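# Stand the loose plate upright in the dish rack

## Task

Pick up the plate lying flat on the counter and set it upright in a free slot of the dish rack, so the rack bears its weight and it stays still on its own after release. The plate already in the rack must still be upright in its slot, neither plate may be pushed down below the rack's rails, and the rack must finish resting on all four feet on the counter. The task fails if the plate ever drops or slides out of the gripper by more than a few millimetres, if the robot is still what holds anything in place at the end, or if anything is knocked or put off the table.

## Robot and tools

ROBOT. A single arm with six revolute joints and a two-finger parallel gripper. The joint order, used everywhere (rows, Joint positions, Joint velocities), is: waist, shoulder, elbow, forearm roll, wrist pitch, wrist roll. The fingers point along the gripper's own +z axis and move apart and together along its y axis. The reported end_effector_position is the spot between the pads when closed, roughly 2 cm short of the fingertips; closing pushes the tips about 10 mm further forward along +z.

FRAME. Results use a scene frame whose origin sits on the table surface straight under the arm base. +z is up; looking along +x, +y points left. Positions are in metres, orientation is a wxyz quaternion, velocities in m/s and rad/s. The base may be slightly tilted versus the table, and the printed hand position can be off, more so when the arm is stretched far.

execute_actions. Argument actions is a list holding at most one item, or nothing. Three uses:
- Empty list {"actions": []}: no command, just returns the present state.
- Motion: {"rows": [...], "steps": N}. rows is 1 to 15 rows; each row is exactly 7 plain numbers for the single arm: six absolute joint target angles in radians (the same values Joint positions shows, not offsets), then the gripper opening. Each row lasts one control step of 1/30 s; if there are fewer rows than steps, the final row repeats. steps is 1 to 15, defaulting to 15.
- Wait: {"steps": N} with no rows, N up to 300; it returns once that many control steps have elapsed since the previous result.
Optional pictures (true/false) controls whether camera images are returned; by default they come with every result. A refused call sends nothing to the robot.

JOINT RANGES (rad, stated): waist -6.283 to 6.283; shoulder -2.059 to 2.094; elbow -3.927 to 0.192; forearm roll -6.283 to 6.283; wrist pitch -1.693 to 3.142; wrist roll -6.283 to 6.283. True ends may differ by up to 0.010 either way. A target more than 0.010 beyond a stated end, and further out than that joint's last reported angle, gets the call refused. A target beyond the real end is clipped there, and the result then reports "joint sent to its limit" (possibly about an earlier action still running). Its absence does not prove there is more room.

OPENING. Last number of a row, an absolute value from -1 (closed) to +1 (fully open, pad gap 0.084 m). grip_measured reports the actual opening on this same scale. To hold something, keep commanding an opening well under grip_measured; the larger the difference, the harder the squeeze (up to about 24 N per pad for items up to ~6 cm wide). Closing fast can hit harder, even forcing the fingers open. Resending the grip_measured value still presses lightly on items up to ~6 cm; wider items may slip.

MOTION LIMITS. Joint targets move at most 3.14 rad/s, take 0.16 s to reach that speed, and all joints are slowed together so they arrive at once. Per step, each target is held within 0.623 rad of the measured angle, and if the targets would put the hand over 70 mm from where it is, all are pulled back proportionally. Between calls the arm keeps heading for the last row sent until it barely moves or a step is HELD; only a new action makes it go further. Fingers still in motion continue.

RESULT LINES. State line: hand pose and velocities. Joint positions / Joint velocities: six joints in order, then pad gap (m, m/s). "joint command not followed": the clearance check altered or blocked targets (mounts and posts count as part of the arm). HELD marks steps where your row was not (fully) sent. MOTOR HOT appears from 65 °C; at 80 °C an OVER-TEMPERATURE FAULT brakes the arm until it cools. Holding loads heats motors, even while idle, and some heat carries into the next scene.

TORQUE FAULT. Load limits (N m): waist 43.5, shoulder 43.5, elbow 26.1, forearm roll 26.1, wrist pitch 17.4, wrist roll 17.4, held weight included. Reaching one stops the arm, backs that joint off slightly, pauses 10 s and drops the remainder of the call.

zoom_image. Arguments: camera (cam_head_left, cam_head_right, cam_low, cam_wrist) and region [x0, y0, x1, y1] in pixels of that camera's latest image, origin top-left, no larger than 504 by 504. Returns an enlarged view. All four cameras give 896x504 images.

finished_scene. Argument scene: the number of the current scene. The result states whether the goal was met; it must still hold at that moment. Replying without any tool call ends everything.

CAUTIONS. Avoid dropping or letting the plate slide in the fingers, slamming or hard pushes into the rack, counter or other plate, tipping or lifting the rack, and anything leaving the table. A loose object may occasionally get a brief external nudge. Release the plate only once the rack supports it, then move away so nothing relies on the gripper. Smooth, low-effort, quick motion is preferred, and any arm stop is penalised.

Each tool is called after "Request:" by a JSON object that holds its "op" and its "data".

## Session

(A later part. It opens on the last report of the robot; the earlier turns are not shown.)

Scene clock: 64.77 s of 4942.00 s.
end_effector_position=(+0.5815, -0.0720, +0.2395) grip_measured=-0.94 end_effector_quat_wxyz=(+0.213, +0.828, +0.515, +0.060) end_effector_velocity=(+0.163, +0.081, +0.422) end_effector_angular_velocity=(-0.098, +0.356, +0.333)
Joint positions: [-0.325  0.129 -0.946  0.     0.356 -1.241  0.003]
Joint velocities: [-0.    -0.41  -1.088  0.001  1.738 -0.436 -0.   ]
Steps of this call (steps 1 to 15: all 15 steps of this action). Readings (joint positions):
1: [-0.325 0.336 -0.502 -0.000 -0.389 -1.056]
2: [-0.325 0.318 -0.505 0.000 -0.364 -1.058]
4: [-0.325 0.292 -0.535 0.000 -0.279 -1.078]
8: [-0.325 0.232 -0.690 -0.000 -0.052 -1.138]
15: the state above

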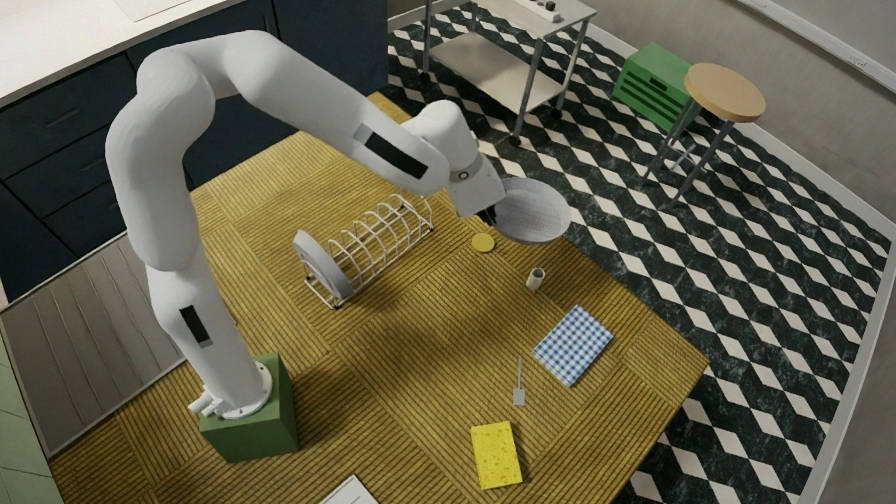

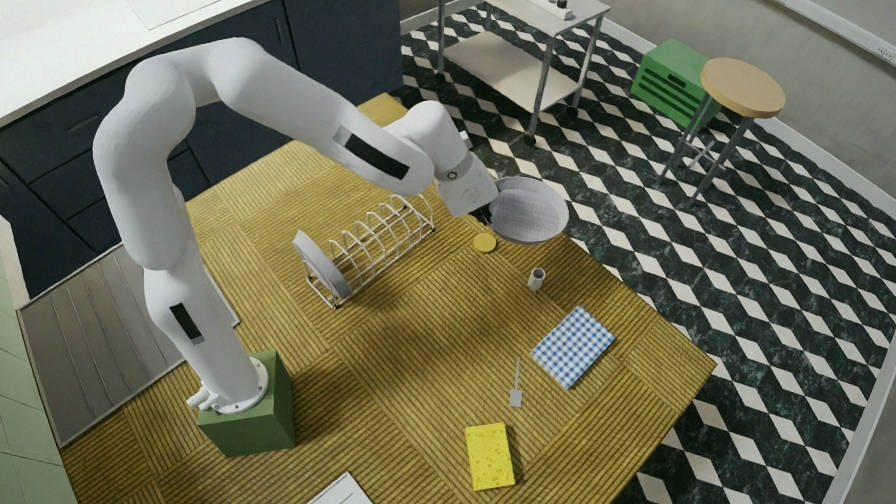

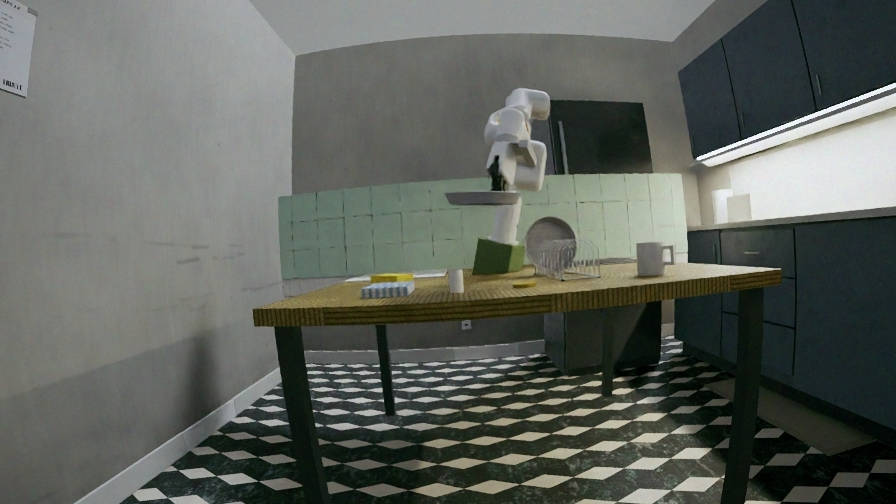

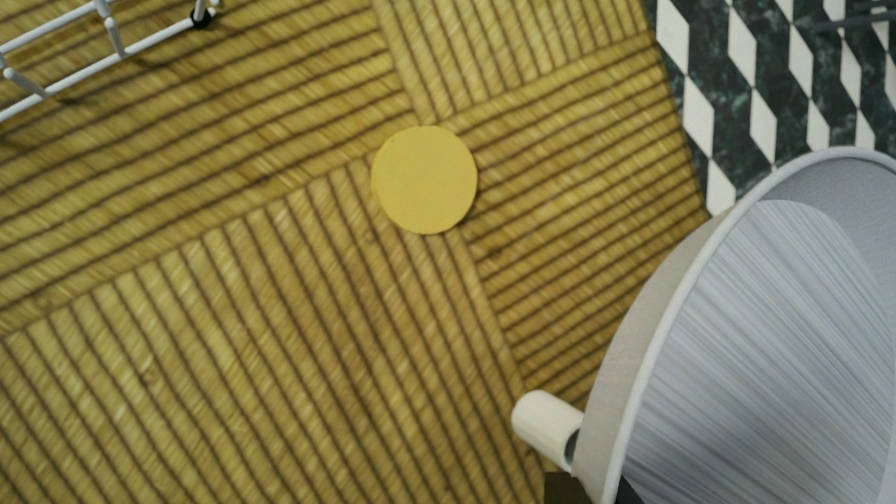

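Request:
{"op": "execute_actions", "data": {"actions": [{"rows":[[-0.315,0.05,-1.27,0.006,0.88,-1.37,-1],[-0.305,0.06,-1.3,0.012,0.93,-1.38,-1],[-0.295,0.07,-1.33,0.018,0.98,-1.39,-1],[-0.285,0.08,-1.36,0.024,1.03,-1.4,-1],[-0.275,0.09,-1.39,0.03,1.08,-1.41,-1],[-0.265,0.1,-1.42,0.036,1.13,-1.42,-1],[-0.255,0.11,-1.45,0.042,1.18,-1.43,-1],[-0.245,0.12,-1.48,0.048,1.23,-1.44,-1],[-0.235,0.13,-1.51,0.054,1.28,-1.45,-1],[-0.225,0.14,-1.54,0.06,1.33,-1.46,-1],[-0.215,0.15,-1.57,0.066,1.38,-1.47,-1],[-0.205,0.16,-1.6,0.072,1.43,-1.48,-1],[-0.195,0.175,-1.63,0.078,1.49,-1.49,-1],[-0.185,0.19,-1.66,0.084,1.55,-1.5,-1],[-0.175,0.21,-1.69,0.09,1.61,-1.51,-1]]}], "pictures": false}}

Request:
{"op": "execute_actions", "data": {"actions": [{"rows":[[-0.167,0.233,-1.71,0.096,1.66,-1.52,-1],[-0.159,0.256,-1.73,0.102,1.71,-1.53,-1],[-0.151,0.279,-1.75,0.108,1.76,-1.54,-1],[-0.143,0.302,-1.77,0.114,1.81,-1.55,-1],[-0.135,0.325,-1.79,0.12,1.86,-1.56,-1],[-0.127,0.348,-1.81,0.126,1.91,-1.57,-1],[-0.119,0.371,-1.83,0.132,1.96,-1.58,-1],[-0.111,0.394,-1.85,0.138,2.01,-1.59,-1],[-0.103,0.417,-1.865,0.144,2.06,-1.6,-1],[-0.095,0.44,-1.88,0.15,2.11,-1.61,-1],[-0.087,0.463,-1.89,0.156,2.16,-1.62,-1],[-0.079,0.486,-1.9,0.162,2.21,-1.625,-1],[-0.072,0.51,-1.905,0.168,2.26,-1.63,-1],[-0.066,0.535,-1.91,0.172,2.3,-1.635,-1],[-0.0615,0.557,-1.915,0.174,2.332,-1.635,-1]]}], "pictures": false}}

Request:
{"op": "execute_actions", "data": {"actions": [{"steps":25}]}}

Request:
{"op": "zoom_image", "data": {"camera": "cam_head_left", "region": [270,100,510,320]}}

Request:
{"op": "zoom_image", "data": {"camera": "cam_low", "region": [480,130,660,300]}}

Scene clock: 71.00 s of 4942.00 s.
end_effector_position=(+0.5643, +0.0455, +0.3659) grip_measured=-0.94 end_effector_quat_wxyz=(+0.027, +0.763, +0.639, -0.094) end_effector_velocity=(-0.165, +0.232, +0.044) end_effector_angular_velocity=(+0.320, +1.127, +0.377)
Joint positions: [-0.208  0.158 -1.591  0.07   1.417 -1.476  0.003]
Joint velocities: [ 0.289  0.348 -0.884  0.173  1.582 -0.288 -0.   ]
Steps of this call (steps 1 to 30: the robot went on to your last target; steps 31 to 120: nothing new was sent; then 1.73 s passed at rest; steps 121 to 135: all 15 steps of this action). Readings (joint positions):
121: [-0.325 0.040 -1.240 0.000 0.830 -1.360]
122: [-0.324 0.041 -1.243 0.001 0.837 -1.361]
124: [-0.314 0.052 -1.274 0.007 0.891 -1.372]
128: [-0.277 0.088 -1.384 0.029 1.068 -1.408]
135: the state above

Scene clock: 71.50 s of 4942.00 s.
end_effector_position=(+0.4370, +0.1208, +0.3335) grip_measured=-0.94 end_effector_quat_wxyz=(-0.295, +0.620, +0.647, -0.331) end_effector_velocity=(-0.286, +0.089, -0.032) end_effector_angular_velocity=(+0.275, +1.942, +0.087)
Joint positions: [-0.082  0.479 -1.894  0.16   2.193 -1.621  0.003]
Joint velocities: [ 0.225  0.712 -0.264  0.17   1.446 -0.193  0.001]
Steps of this call (steps 1 to 15: all 15 steps of this action). Readings (joint positions):
1: [-0.199 0.171 -1.620 0.076 1.471 -1.486]
2: [-0.189 0.186 -1.649 0.082 1.526 -1.496]
4: [-0.171 0.224 -1.700 0.094 1.634 -1.516]
8: [-0.138 0.319 -1.781 0.118 1.842 -1.556]
15: the state above

Scene clock: 72.33 s of 4942.00 s.
end_effector_position=(+0.4103, +0.1270, +0.3295) grip_measured=-0.94 end_effector_quat_wxyz=(-0.363, +0.581, +0.618, -0.385) end_effector_velocity=(-0.000, -0.000, -0.000) end_effector_angular_velocity=(+0.001, +0.002, -0.001)
Joint positions: [-0.062  0.557 -1.915  0.174  2.332 -1.635  0.003]
Joint velocities: [-0.     0.001  0.001  0.001  0.    -0.     0.   ]
Steps of this call (steps 1 to 25: the robot went on to your last target). Readings (joint positions):
1: [-0.075 0.503 -1.902 0.165 2.239 -1.627]
2: [-0.069 0.527 -1.907 0.169 2.280 -1.631]
4: [-0.062 0.557 -1.908 0.173 2.321 -1.634]
8: [-0.062 0.556 -1.916 0.174 2.331 -1.635]
25: the state above

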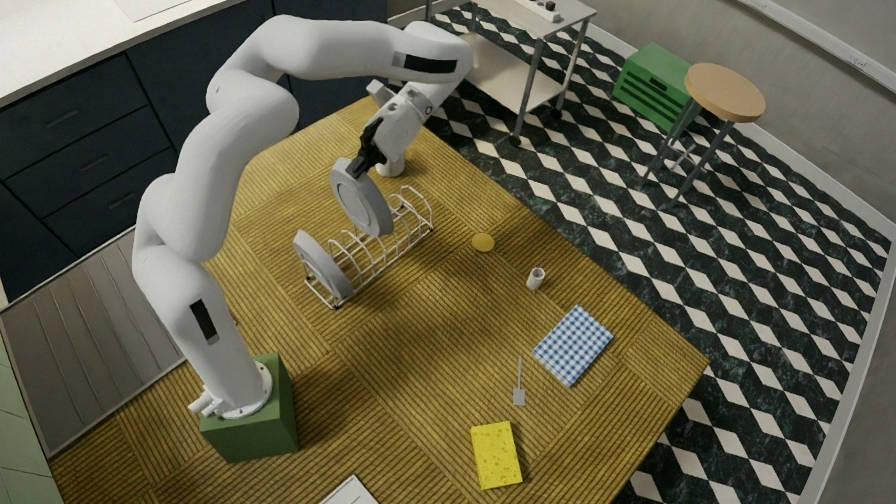

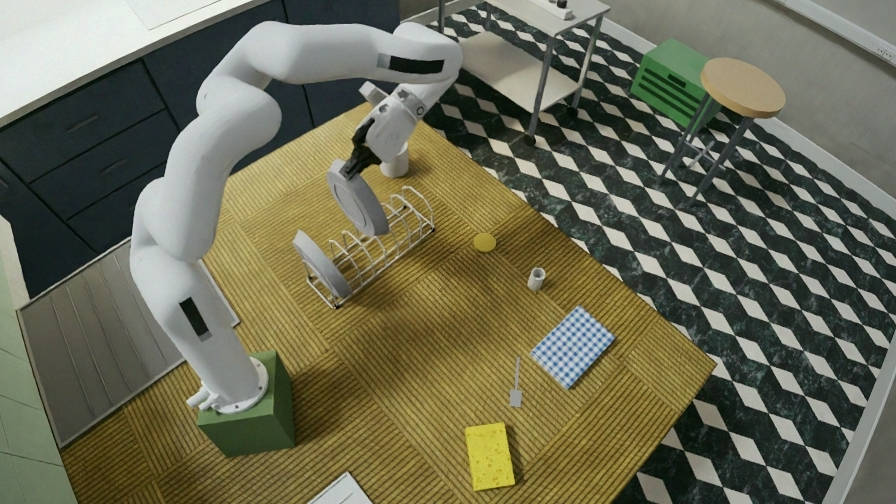

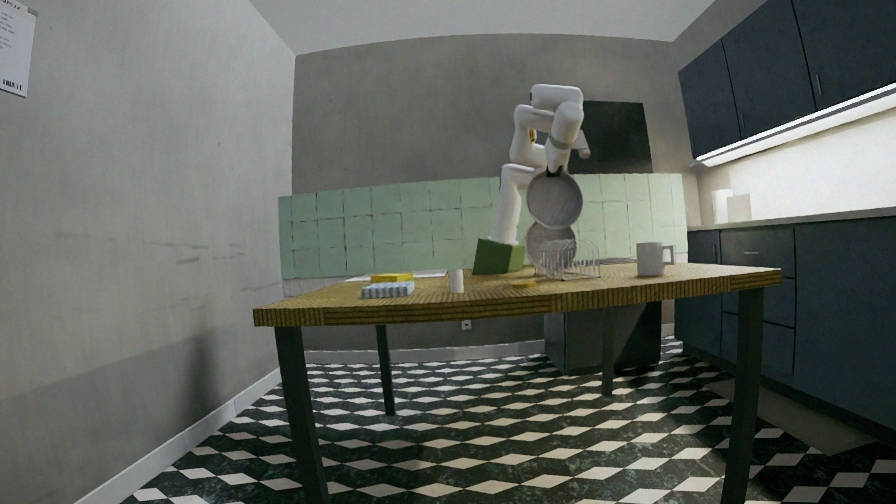

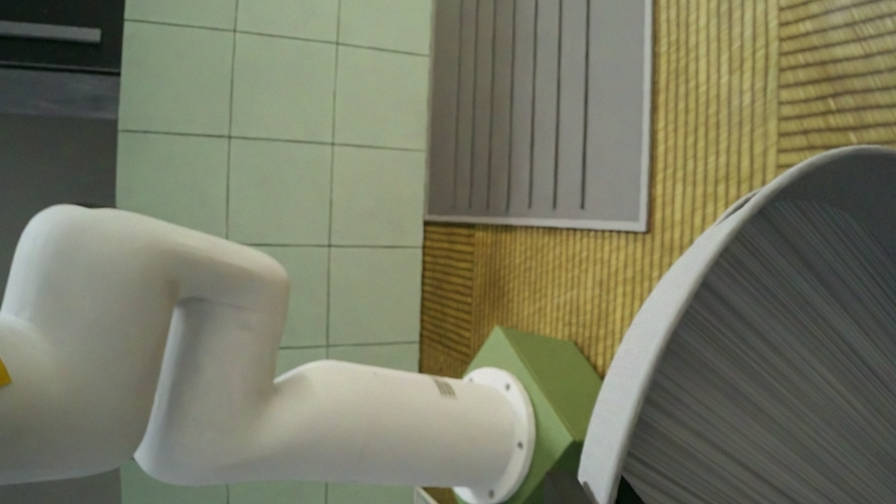

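Region (270, 100, 510, 320) of cam_head_left's 896x504 image, scaled by 2.100, with more detail than that image has; it fills the top 462 rows of this view, and the rest is white.

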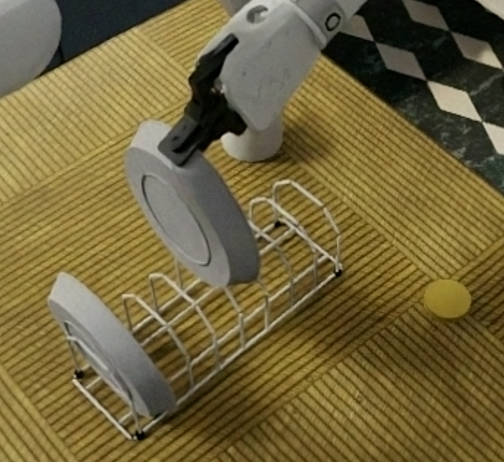

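Region (480, 130, 660, 300) of cam_low's 896x504 image, scaled by 2.800, with more detail than that image has.

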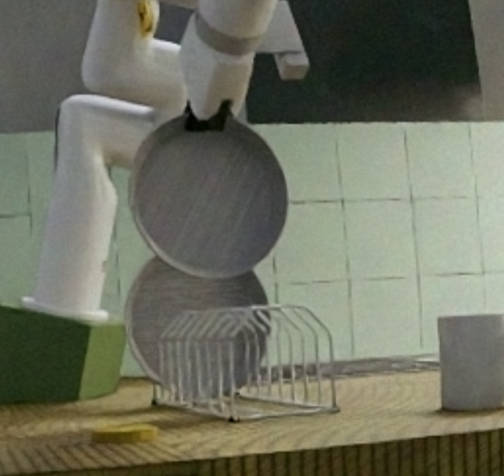

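Request:
{"op": "execute_actions", "data": {"actions": [{"rows":[[-0.058,0.563,-1.901,0.175,2.313,-1.635,-1],[-0.058,0.563,-1.901,0.175,2.313,-1.635,-1],[-0.055,0.57,-1.887,0.176,2.294,-1.635,-1],[-0.055,0.57,-1.887,0.176,2.294,-1.635,-1],[-0.051,0.578,-1.875,0.177,2.275,-1.635,-1],[-0.051,0.578,-1.875,0.177,2.275,-1.635,-1],[-0.048,0.586,-1.864,0.178,2.257,-1.635,-1],[-0.048,0.586,-1.864,0.178,2.257,-1.635,-1],[-0.044,0.595,-1.854,0.179,2.237,-1.635,-1]],"steps":15}]}}

Request:
{"op": "zoom_image", "data": {"camera": "cam_head_left", "region": [290,160,450,310]}}

Request:
{"op": "zoom_image", "data": {"camera": "cam_low", "region": [510,170,620,290]}}

Scene clock: 76.80 s of 4942.00 s.
end_effector_position=(+0.4090, +0.1273, +0.2862) grip_measured=-0.94 end_effector_quat_wxyz=(-0.366, +0.580, +0.616, -0.387) end_effector_velocity=(+0.010, +0.002, +0.011) end_effector_angular_velocity=(+0.004, -0.059, +0.008)
Joint positions: [-0.044  0.596 -1.853  0.179  2.237 -1.635  0.003]
Joint velocities: [-0.004 -0.024 -0.026 -0.001 -0.009  0.     0.   ]
Steps of this call (steps 1 to 15: the robot went on to your last target; steps 16 to 100: nothing new was sent; then 0.63 s passed at rest; steps 101 to 115: all 15 steps of this action). Readings (joint positions):
101: [-0.061 0.557 -1.915 0.174 2.332 -1.635]
102: [-0.061 0.557 -1.913 0.174 2.327 -1.635]
104: [-0.058 0.562 -1.902 0.175 2.311 -1.635]
108: [-0.051 0.579 -1.874 0.177 2.274 -1.635]
115: the state above

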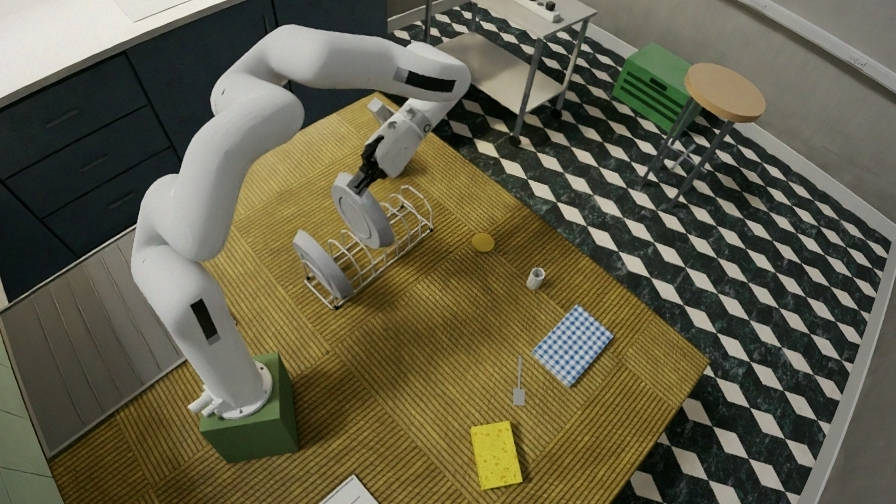

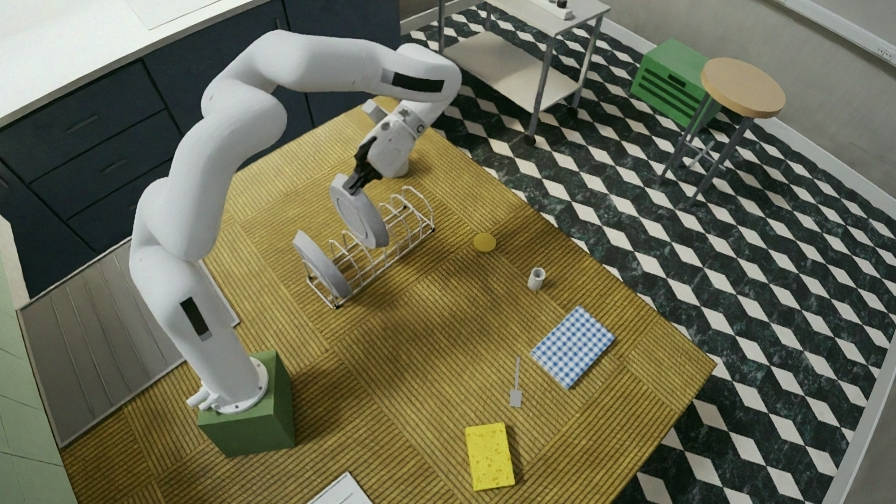

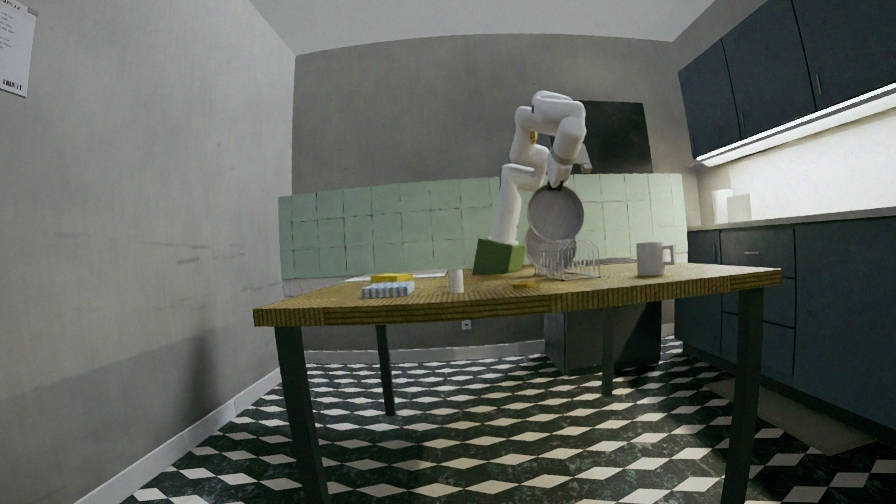

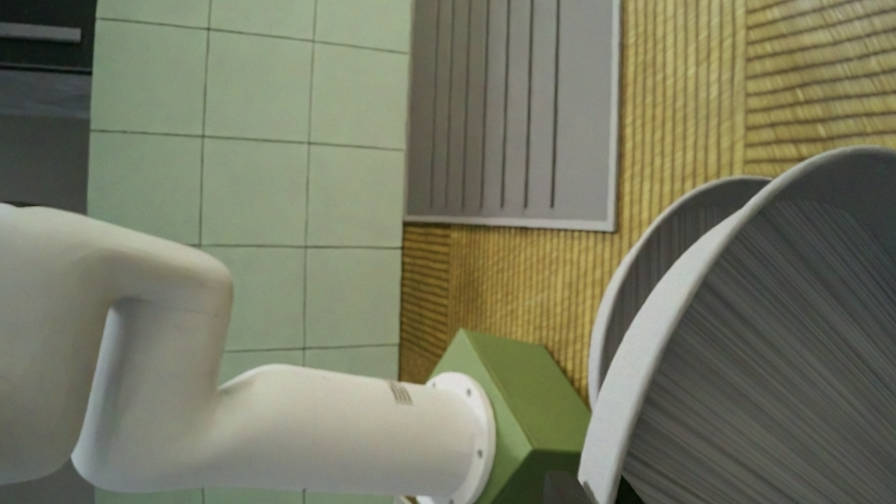

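Region (290, 160, 450, 310) of cam_head_left's 896x504 image, scaled by 3.150, with more detail than that image has; it fills the top 472 rows of this view, and the rest is white.

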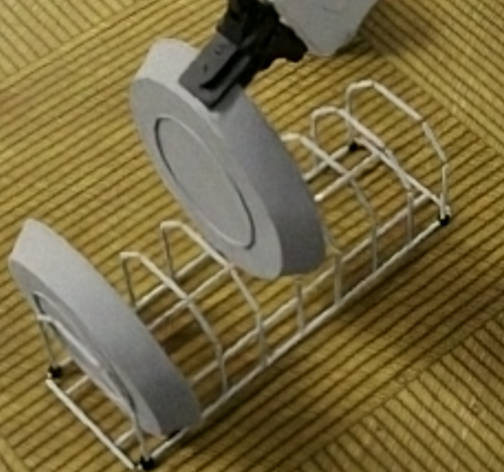

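Region (510, 170, 620, 290) of cam_low's 896x504 image, scaled by 4.200, with more detail than that image has; it fills the left 462 columns of this view, and the rest is white.

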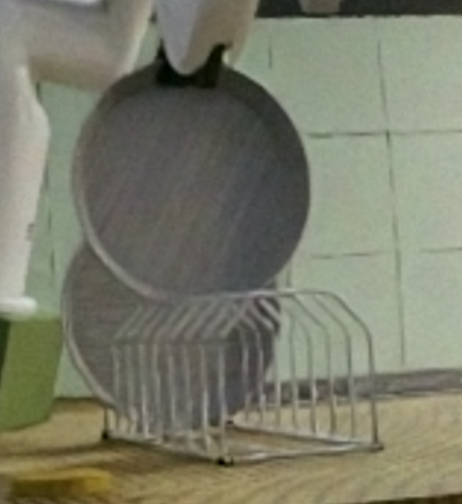

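Request:
{"op": "execute_actions", "data": {"actions": [{"rows":[[-0.042,0.6,-1.849,0.18,2.227,-1.635,-1],[-0.042,0.6,-1.849,0.18,2.227,-1.635,-1],[-0.042,0.6,-1.849,0.18,2.227,-1.635,-1],[-0.04,0.605,-1.845,0.18,2.217,-1.635,-1],[-0.04,0.605,-1.845,0.18,2.217,-1.635,-1],[-0.04,0.605,-1.845,0.18,2.217,-1.635,-1],[-0.038,0.615,-1.837,0.181,2.197,-1.635,-1],[-0.038,0.615,-1.837,0.181,2.197,-1.635,-1],[-0.038,0.615,-1.837,0.181,2.197,-1.635,-1],[-0.034,0.625,-1.83,0.182,2.177,-1.635,-1]],"steps":15}]}}

Request:
{"op": "zoom_image", "data": {"camera": "cam_head_left", "region": [310,170,430,290]}}

Request:
{"op": "zoom_image", "data": {"camera": "cam_low", "region": [510,170,620,290]}}

Scene clock: 80.33 s of 4942.00 s.
end_effector_position=(+0.4096, +0.1272, +0.2590) grip_measured=-0.94 end_effector_quat_wxyz=(-0.365, +0.581, +0.617, -0.386) end_effector_velocity=(+0.004, -0.000, -0.003) end_effector_angular_velocity=(-0.000, -0.019, +0.003)
Joint positions: [-0.034  0.626 -1.829  0.182  2.178 -1.635  0.003]
Joint velocities: [ 0.001  0.002 -0.004 -0.001 -0.017  0.    -0.   ]
Steps of this call (steps 1 to 15: the robot went on to your last target; steps 16 to 91: nothing new was sent; steps 92 to 106: all 15 steps of this action). Readings (joint positions):
92: [-0.044 0.595 -1.854 0.179 2.237 -1.635]
93: [-0.044 0.596 -1.853 0.179 2.234 -1.635]
95: [-0.042 0.599 -1.850 0.180 2.228 -1.635]
99: [-0.040 0.607 -1.843 0.180 2.213 -1.635]
106: the state above

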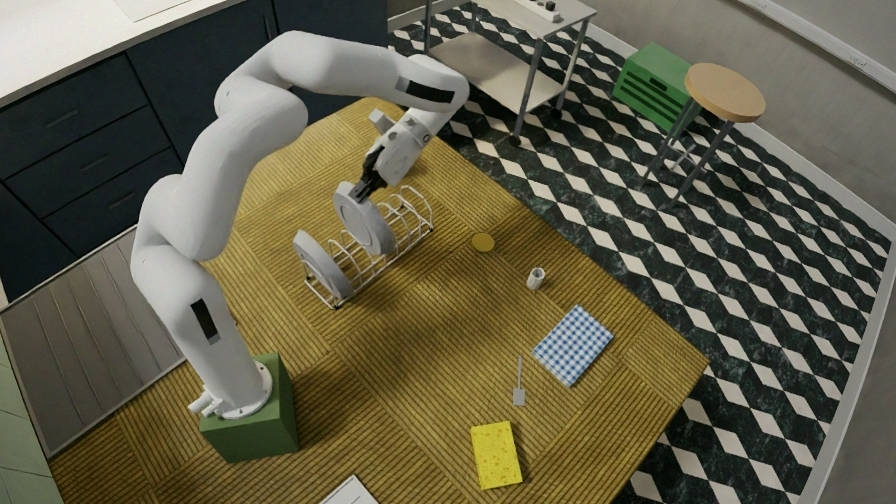

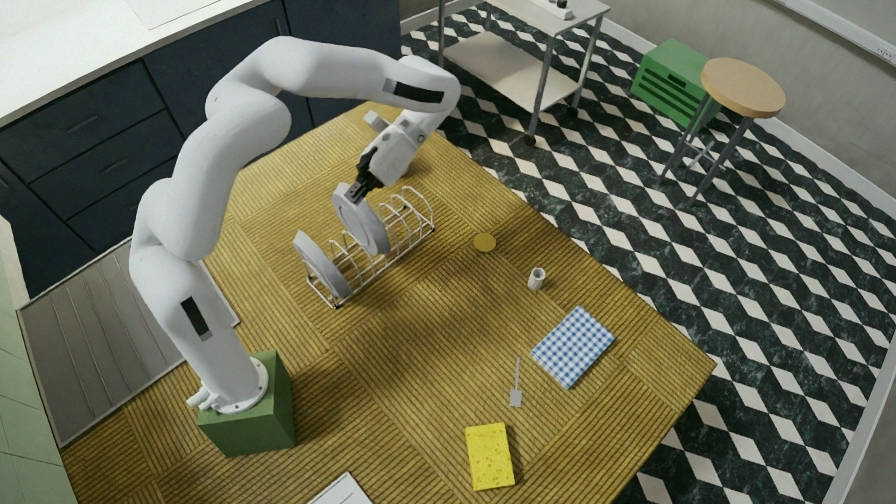

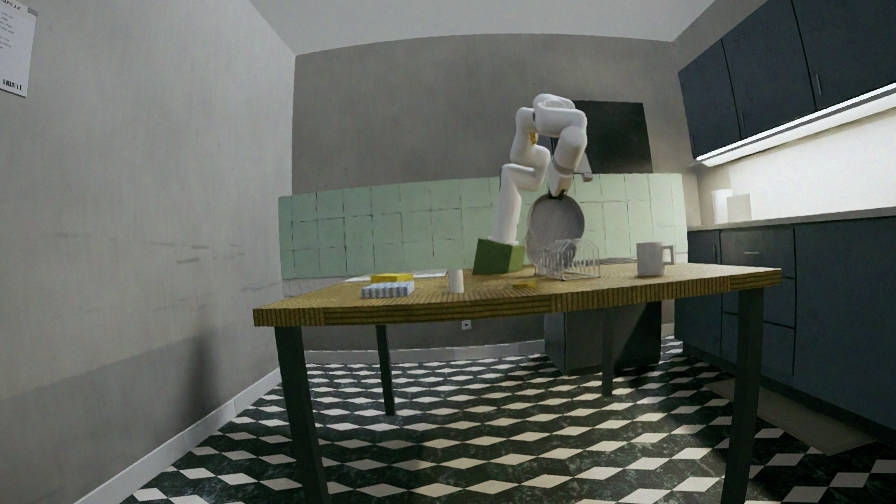

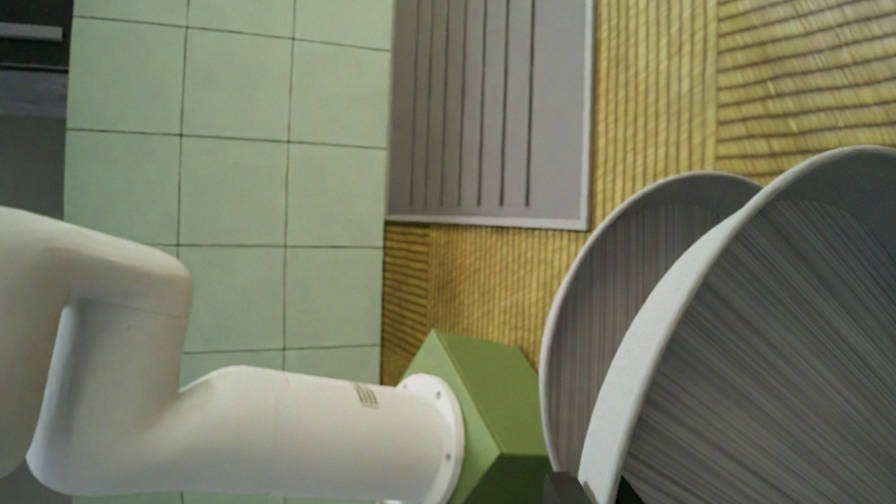

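Region (310, 170, 430, 290) of cam_head_left's 896x504 image, scaled by 4.200, with more detail than that image has.

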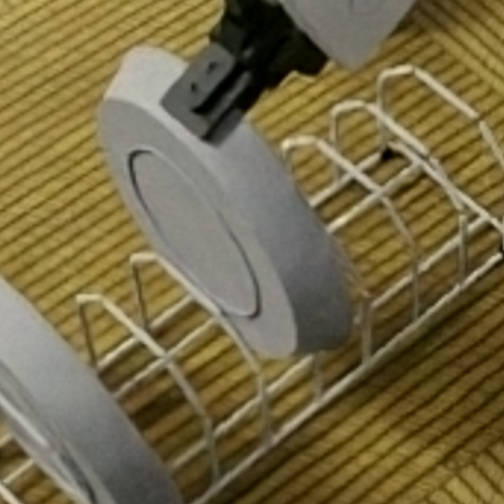

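Region (510, 170, 620, 290) of cam_low's 896x504 image, scaled by 4.200, with more detail than that image has; it fills the left 462 columns of this view, and the rest is white.

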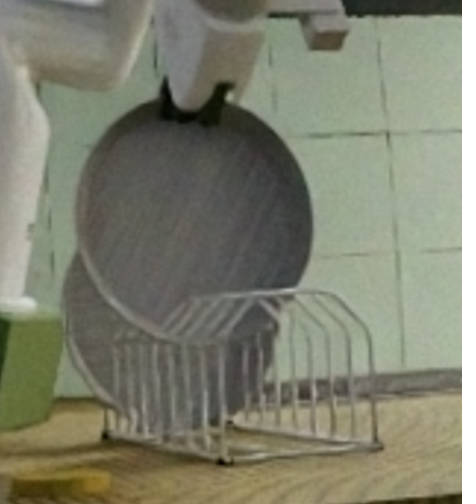

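Request:
{"op": "execute_actions", "data": {"actions": [{"rows":[[-0.028,0.625,-1.83,0.182,2.177,-1.635,-1],[-0.022,0.625,-1.83,0.182,2.177,-1.635,-1],[-0.016,0.625,-1.83,0.182,2.177,-1.635,-1],[-0.010,0.63,-1.828,0.182,2.169,-1.635,-1],[-0.008,0.636,-1.824,0.183,2.16,-1.635,-1],[-0.007,0.642,-1.822,0.183,2.151,-1.635,-1],[-0.005,0.648,-1.819,0.184,2.143,-1.635,-1],[-0.003,0.654,-1.817,0.184,2.134,-1.635,-1],[-0.001,0.661,-1.815,0.185,2.126,-1.635,-1],[0.001,0.667,-1.813,0.185,2.117,-1.635,-1],[0.003,0.674,-1.812,0.186,2.109,-1.635,-1]],"steps":15}]}}

Request:
{"op": "zoom_image", "data": {"camera": "cam_head_left", "region": [290,170,430,310]}}

Request:
{"op": "zoom_image", "data": {"camera": "cam_low", "region": [510,170,620,290]}}

Scene clock: 85.80 s of 4942.00 s.
end_effector_position=(+0.4073, +0.1358, +0.2223) grip_measured=-0.93 end_effector_quat_wxyz=(-0.362, +0.573, +0.623, -0.391) end_effector_velocity=(+0.006, +0.002, -0.007) end_effector_angular_velocity=(+0.004, -0.025, +0.003)
Joint positions: [ 0.003  0.675 -1.811  0.186  2.109 -1.635  0.003]
Joint velocities: [ 0.003  0.008 -0.01   0.003 -0.024 -0.    -0.001]
Steps of this call (steps 1 to 15: the robot went on to your last target; steps 16 to 100: nothing new was sent; then 1.63 s passed at rest; steps 101 to 115: all 15 steps of this action). Readings (joint positions):
101: [-0.034 0.625 -1.830 0.182 2.177 -1.635]
102: [-0.033 0.625 -1.830 0.182 2.177 -1.635]
104: [-0.024 0.625 -1.830 0.182 2.177 -1.635]
108: [-0.007 0.639 -1.824 0.183 2.154 -1.635]
115: the state above

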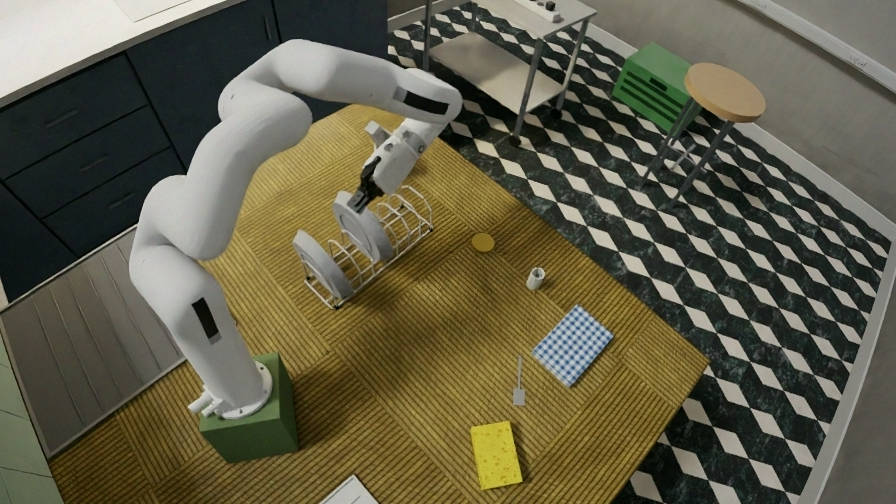

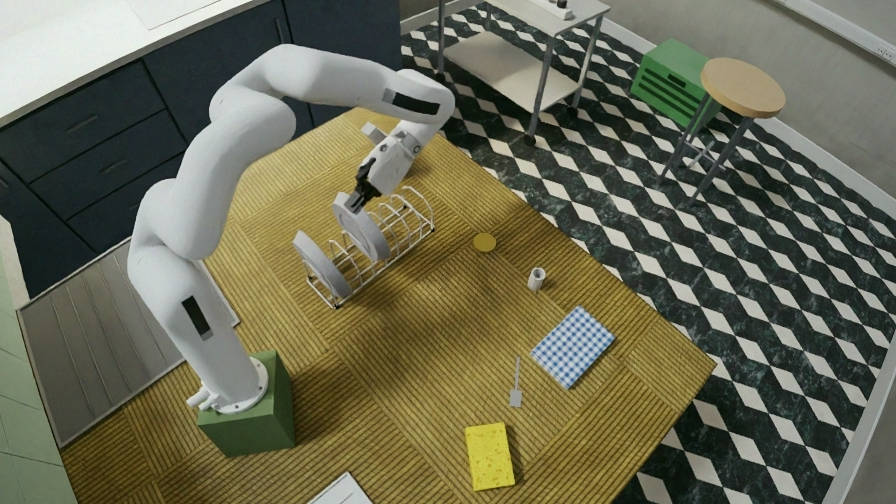

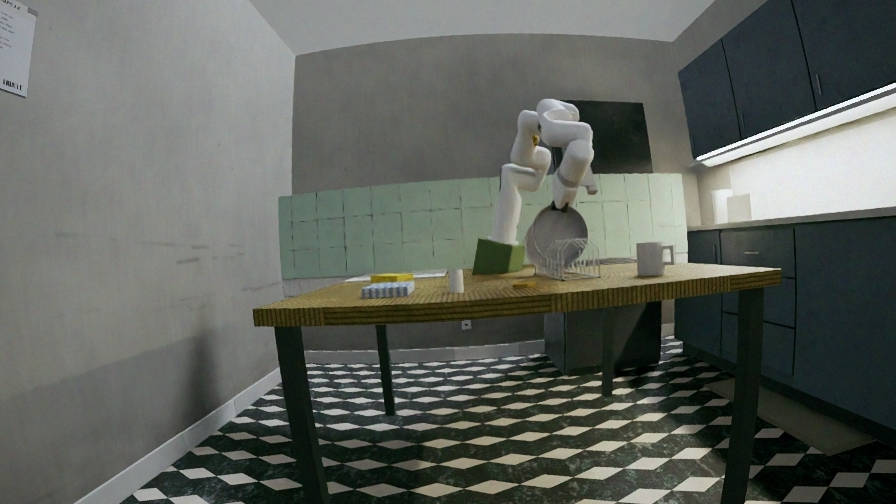

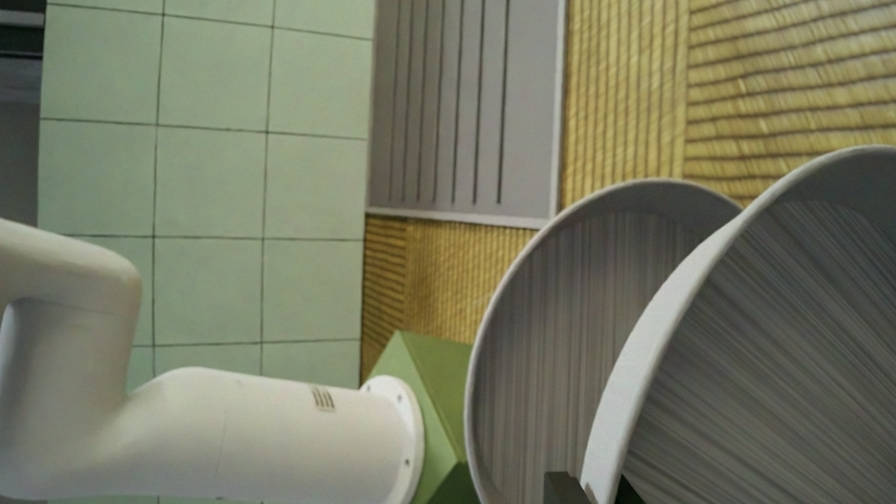

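Region (290, 170, 430, 310) of cam_head_left's 896x504 image, scaled by 3.600, with more detail than that image has.

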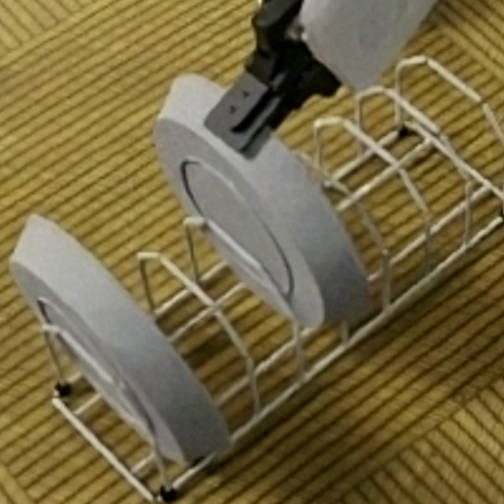

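Region (510, 170, 620, 290) of cam_low's 896x504 image, scaled by 4.200, with more detail than that image has; it fills the left 462 columns of this view, and the rest is white.

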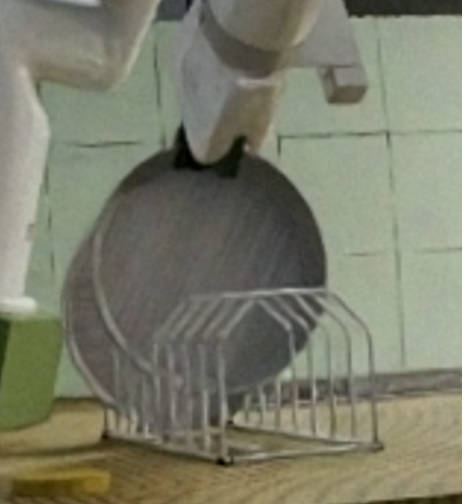

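Request:
{"op": "execute_actions", "data": {"actions": [{"rows":[[0.003,0.68,-1.822,0.186,2.113,-1.635,-1],[0.003,0.686,-1.832,0.186,2.117,-1.635,-1],[0.004,0.691,-1.831,0.186,2.111,-1.635,-1],[0.005,0.697,-1.831,0.187,2.104,-1.635,-1],[0.007,0.702,-1.83,0.187,2.098,-1.635,-1],[0.008,0.708,-1.83,0.188,2.092,-1.635,-1],[0.009,0.714,-1.829,0.188,2.085,-1.635,-1],[0.011,0.72,-1.829,0.188,2.079,-1.635,-1],[0.012,0.726,-1.829,0.189,2.073,-1.635,-1],[0.013,0.732,-1.829,0.189,2.067,-1.635,-1]],"steps":15}]}}

Request:
{"op": "zoom_image", "data": {"camera": "cam_head_left", "region": [290,170,430,310]}}

Request:
{"op": "zoom_image", "data": {"camera": "cam_low", "region": [510,190,620,290]}}

Scene clock: 91.30 s of 4942.00 s.
end_effector_position=(+0.4102, +0.1358, +0.1941) grip_measured=-0.93 end_effector_quat_wxyz=(-0.361, +0.572, +0.624, -0.391) end_effector_velocity=(+0.010, +0.001, +0.007) end_effector_angular_velocity=(+0.004, -0.040, +0.004)
Joint positions: [ 0.013  0.733 -1.828  0.189  2.067 -1.635  0.003]
Joint velocities: [-0.004 -0.014 -0.019 -0.002 -0.007 -0.    -0.001]
Steps of this call (steps 1 to 15: the robot went on to your last target; steps 16 to 100: nothing new was sent; then 1.67 s passed at rest; steps 101 to 115: all 15 steps of this action). Readings (joint positions):
101: [0.003 0.674 -1.812 0.186 2.109 -1.635]
102: [0.003 0.676 -1.815 0.186 2.110 -1.635]
104: [0.003 0.684 -1.826 0.186 2.113 -1.635]
108: [0.008 0.706 -1.829 0.188 2.094 -1.635]
115: the state above

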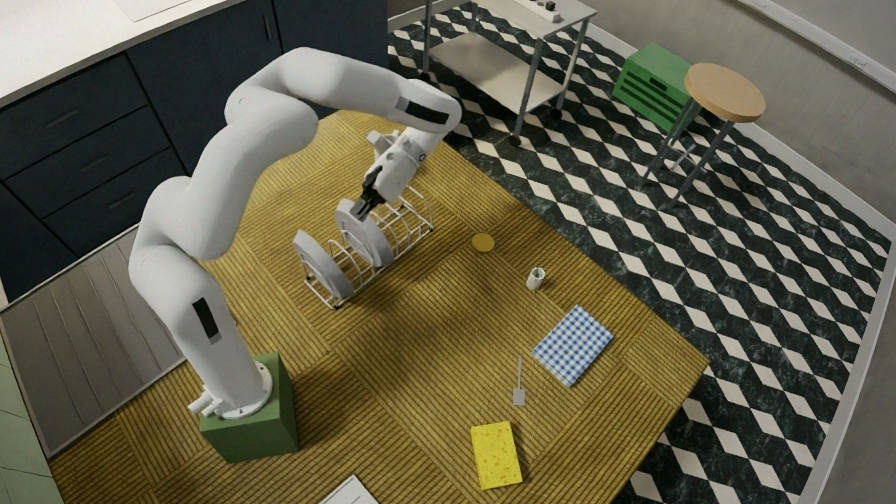

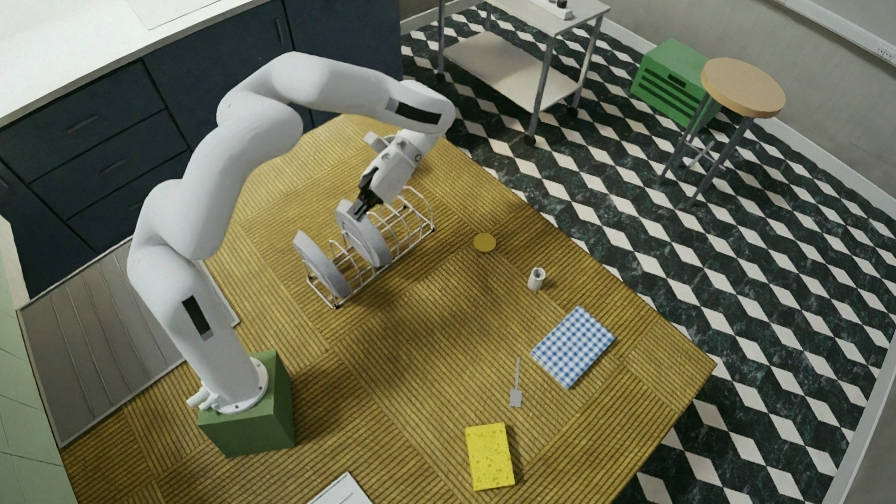

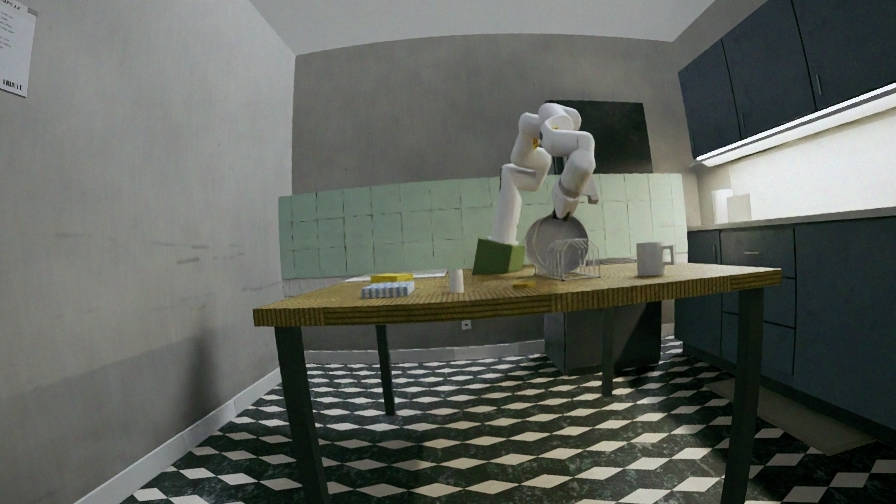

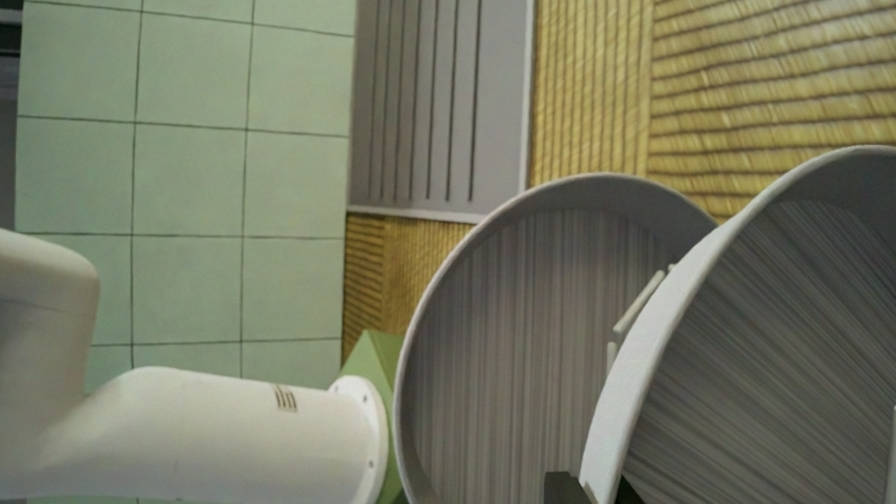

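Region (290, 170, 430, 310) of cam_head_left's 896x504 image, scaled by 3.600, with more detail than that image has.

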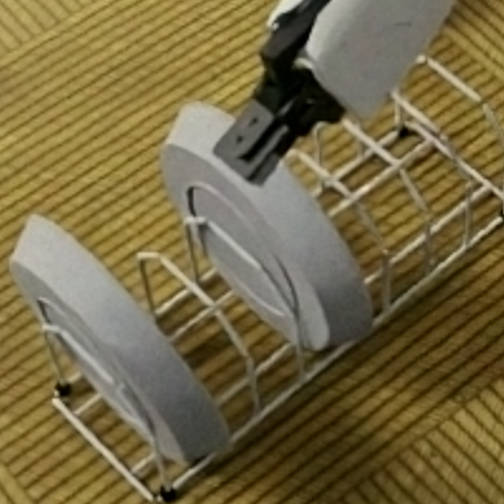

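Region (510, 190, 620, 290) of cam_low's 896x504 image, scaled by 4.582, with more detail than that image has; it fills the top 458 rows of this view, and the rest is white.

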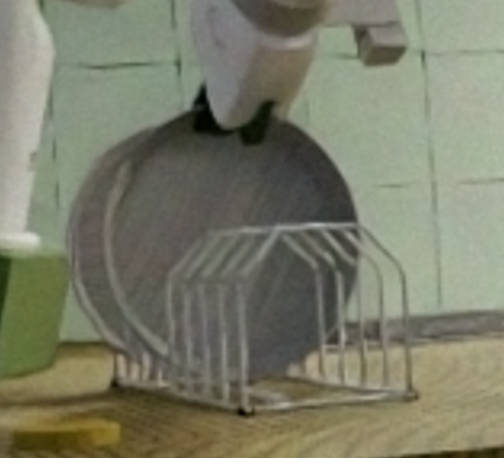

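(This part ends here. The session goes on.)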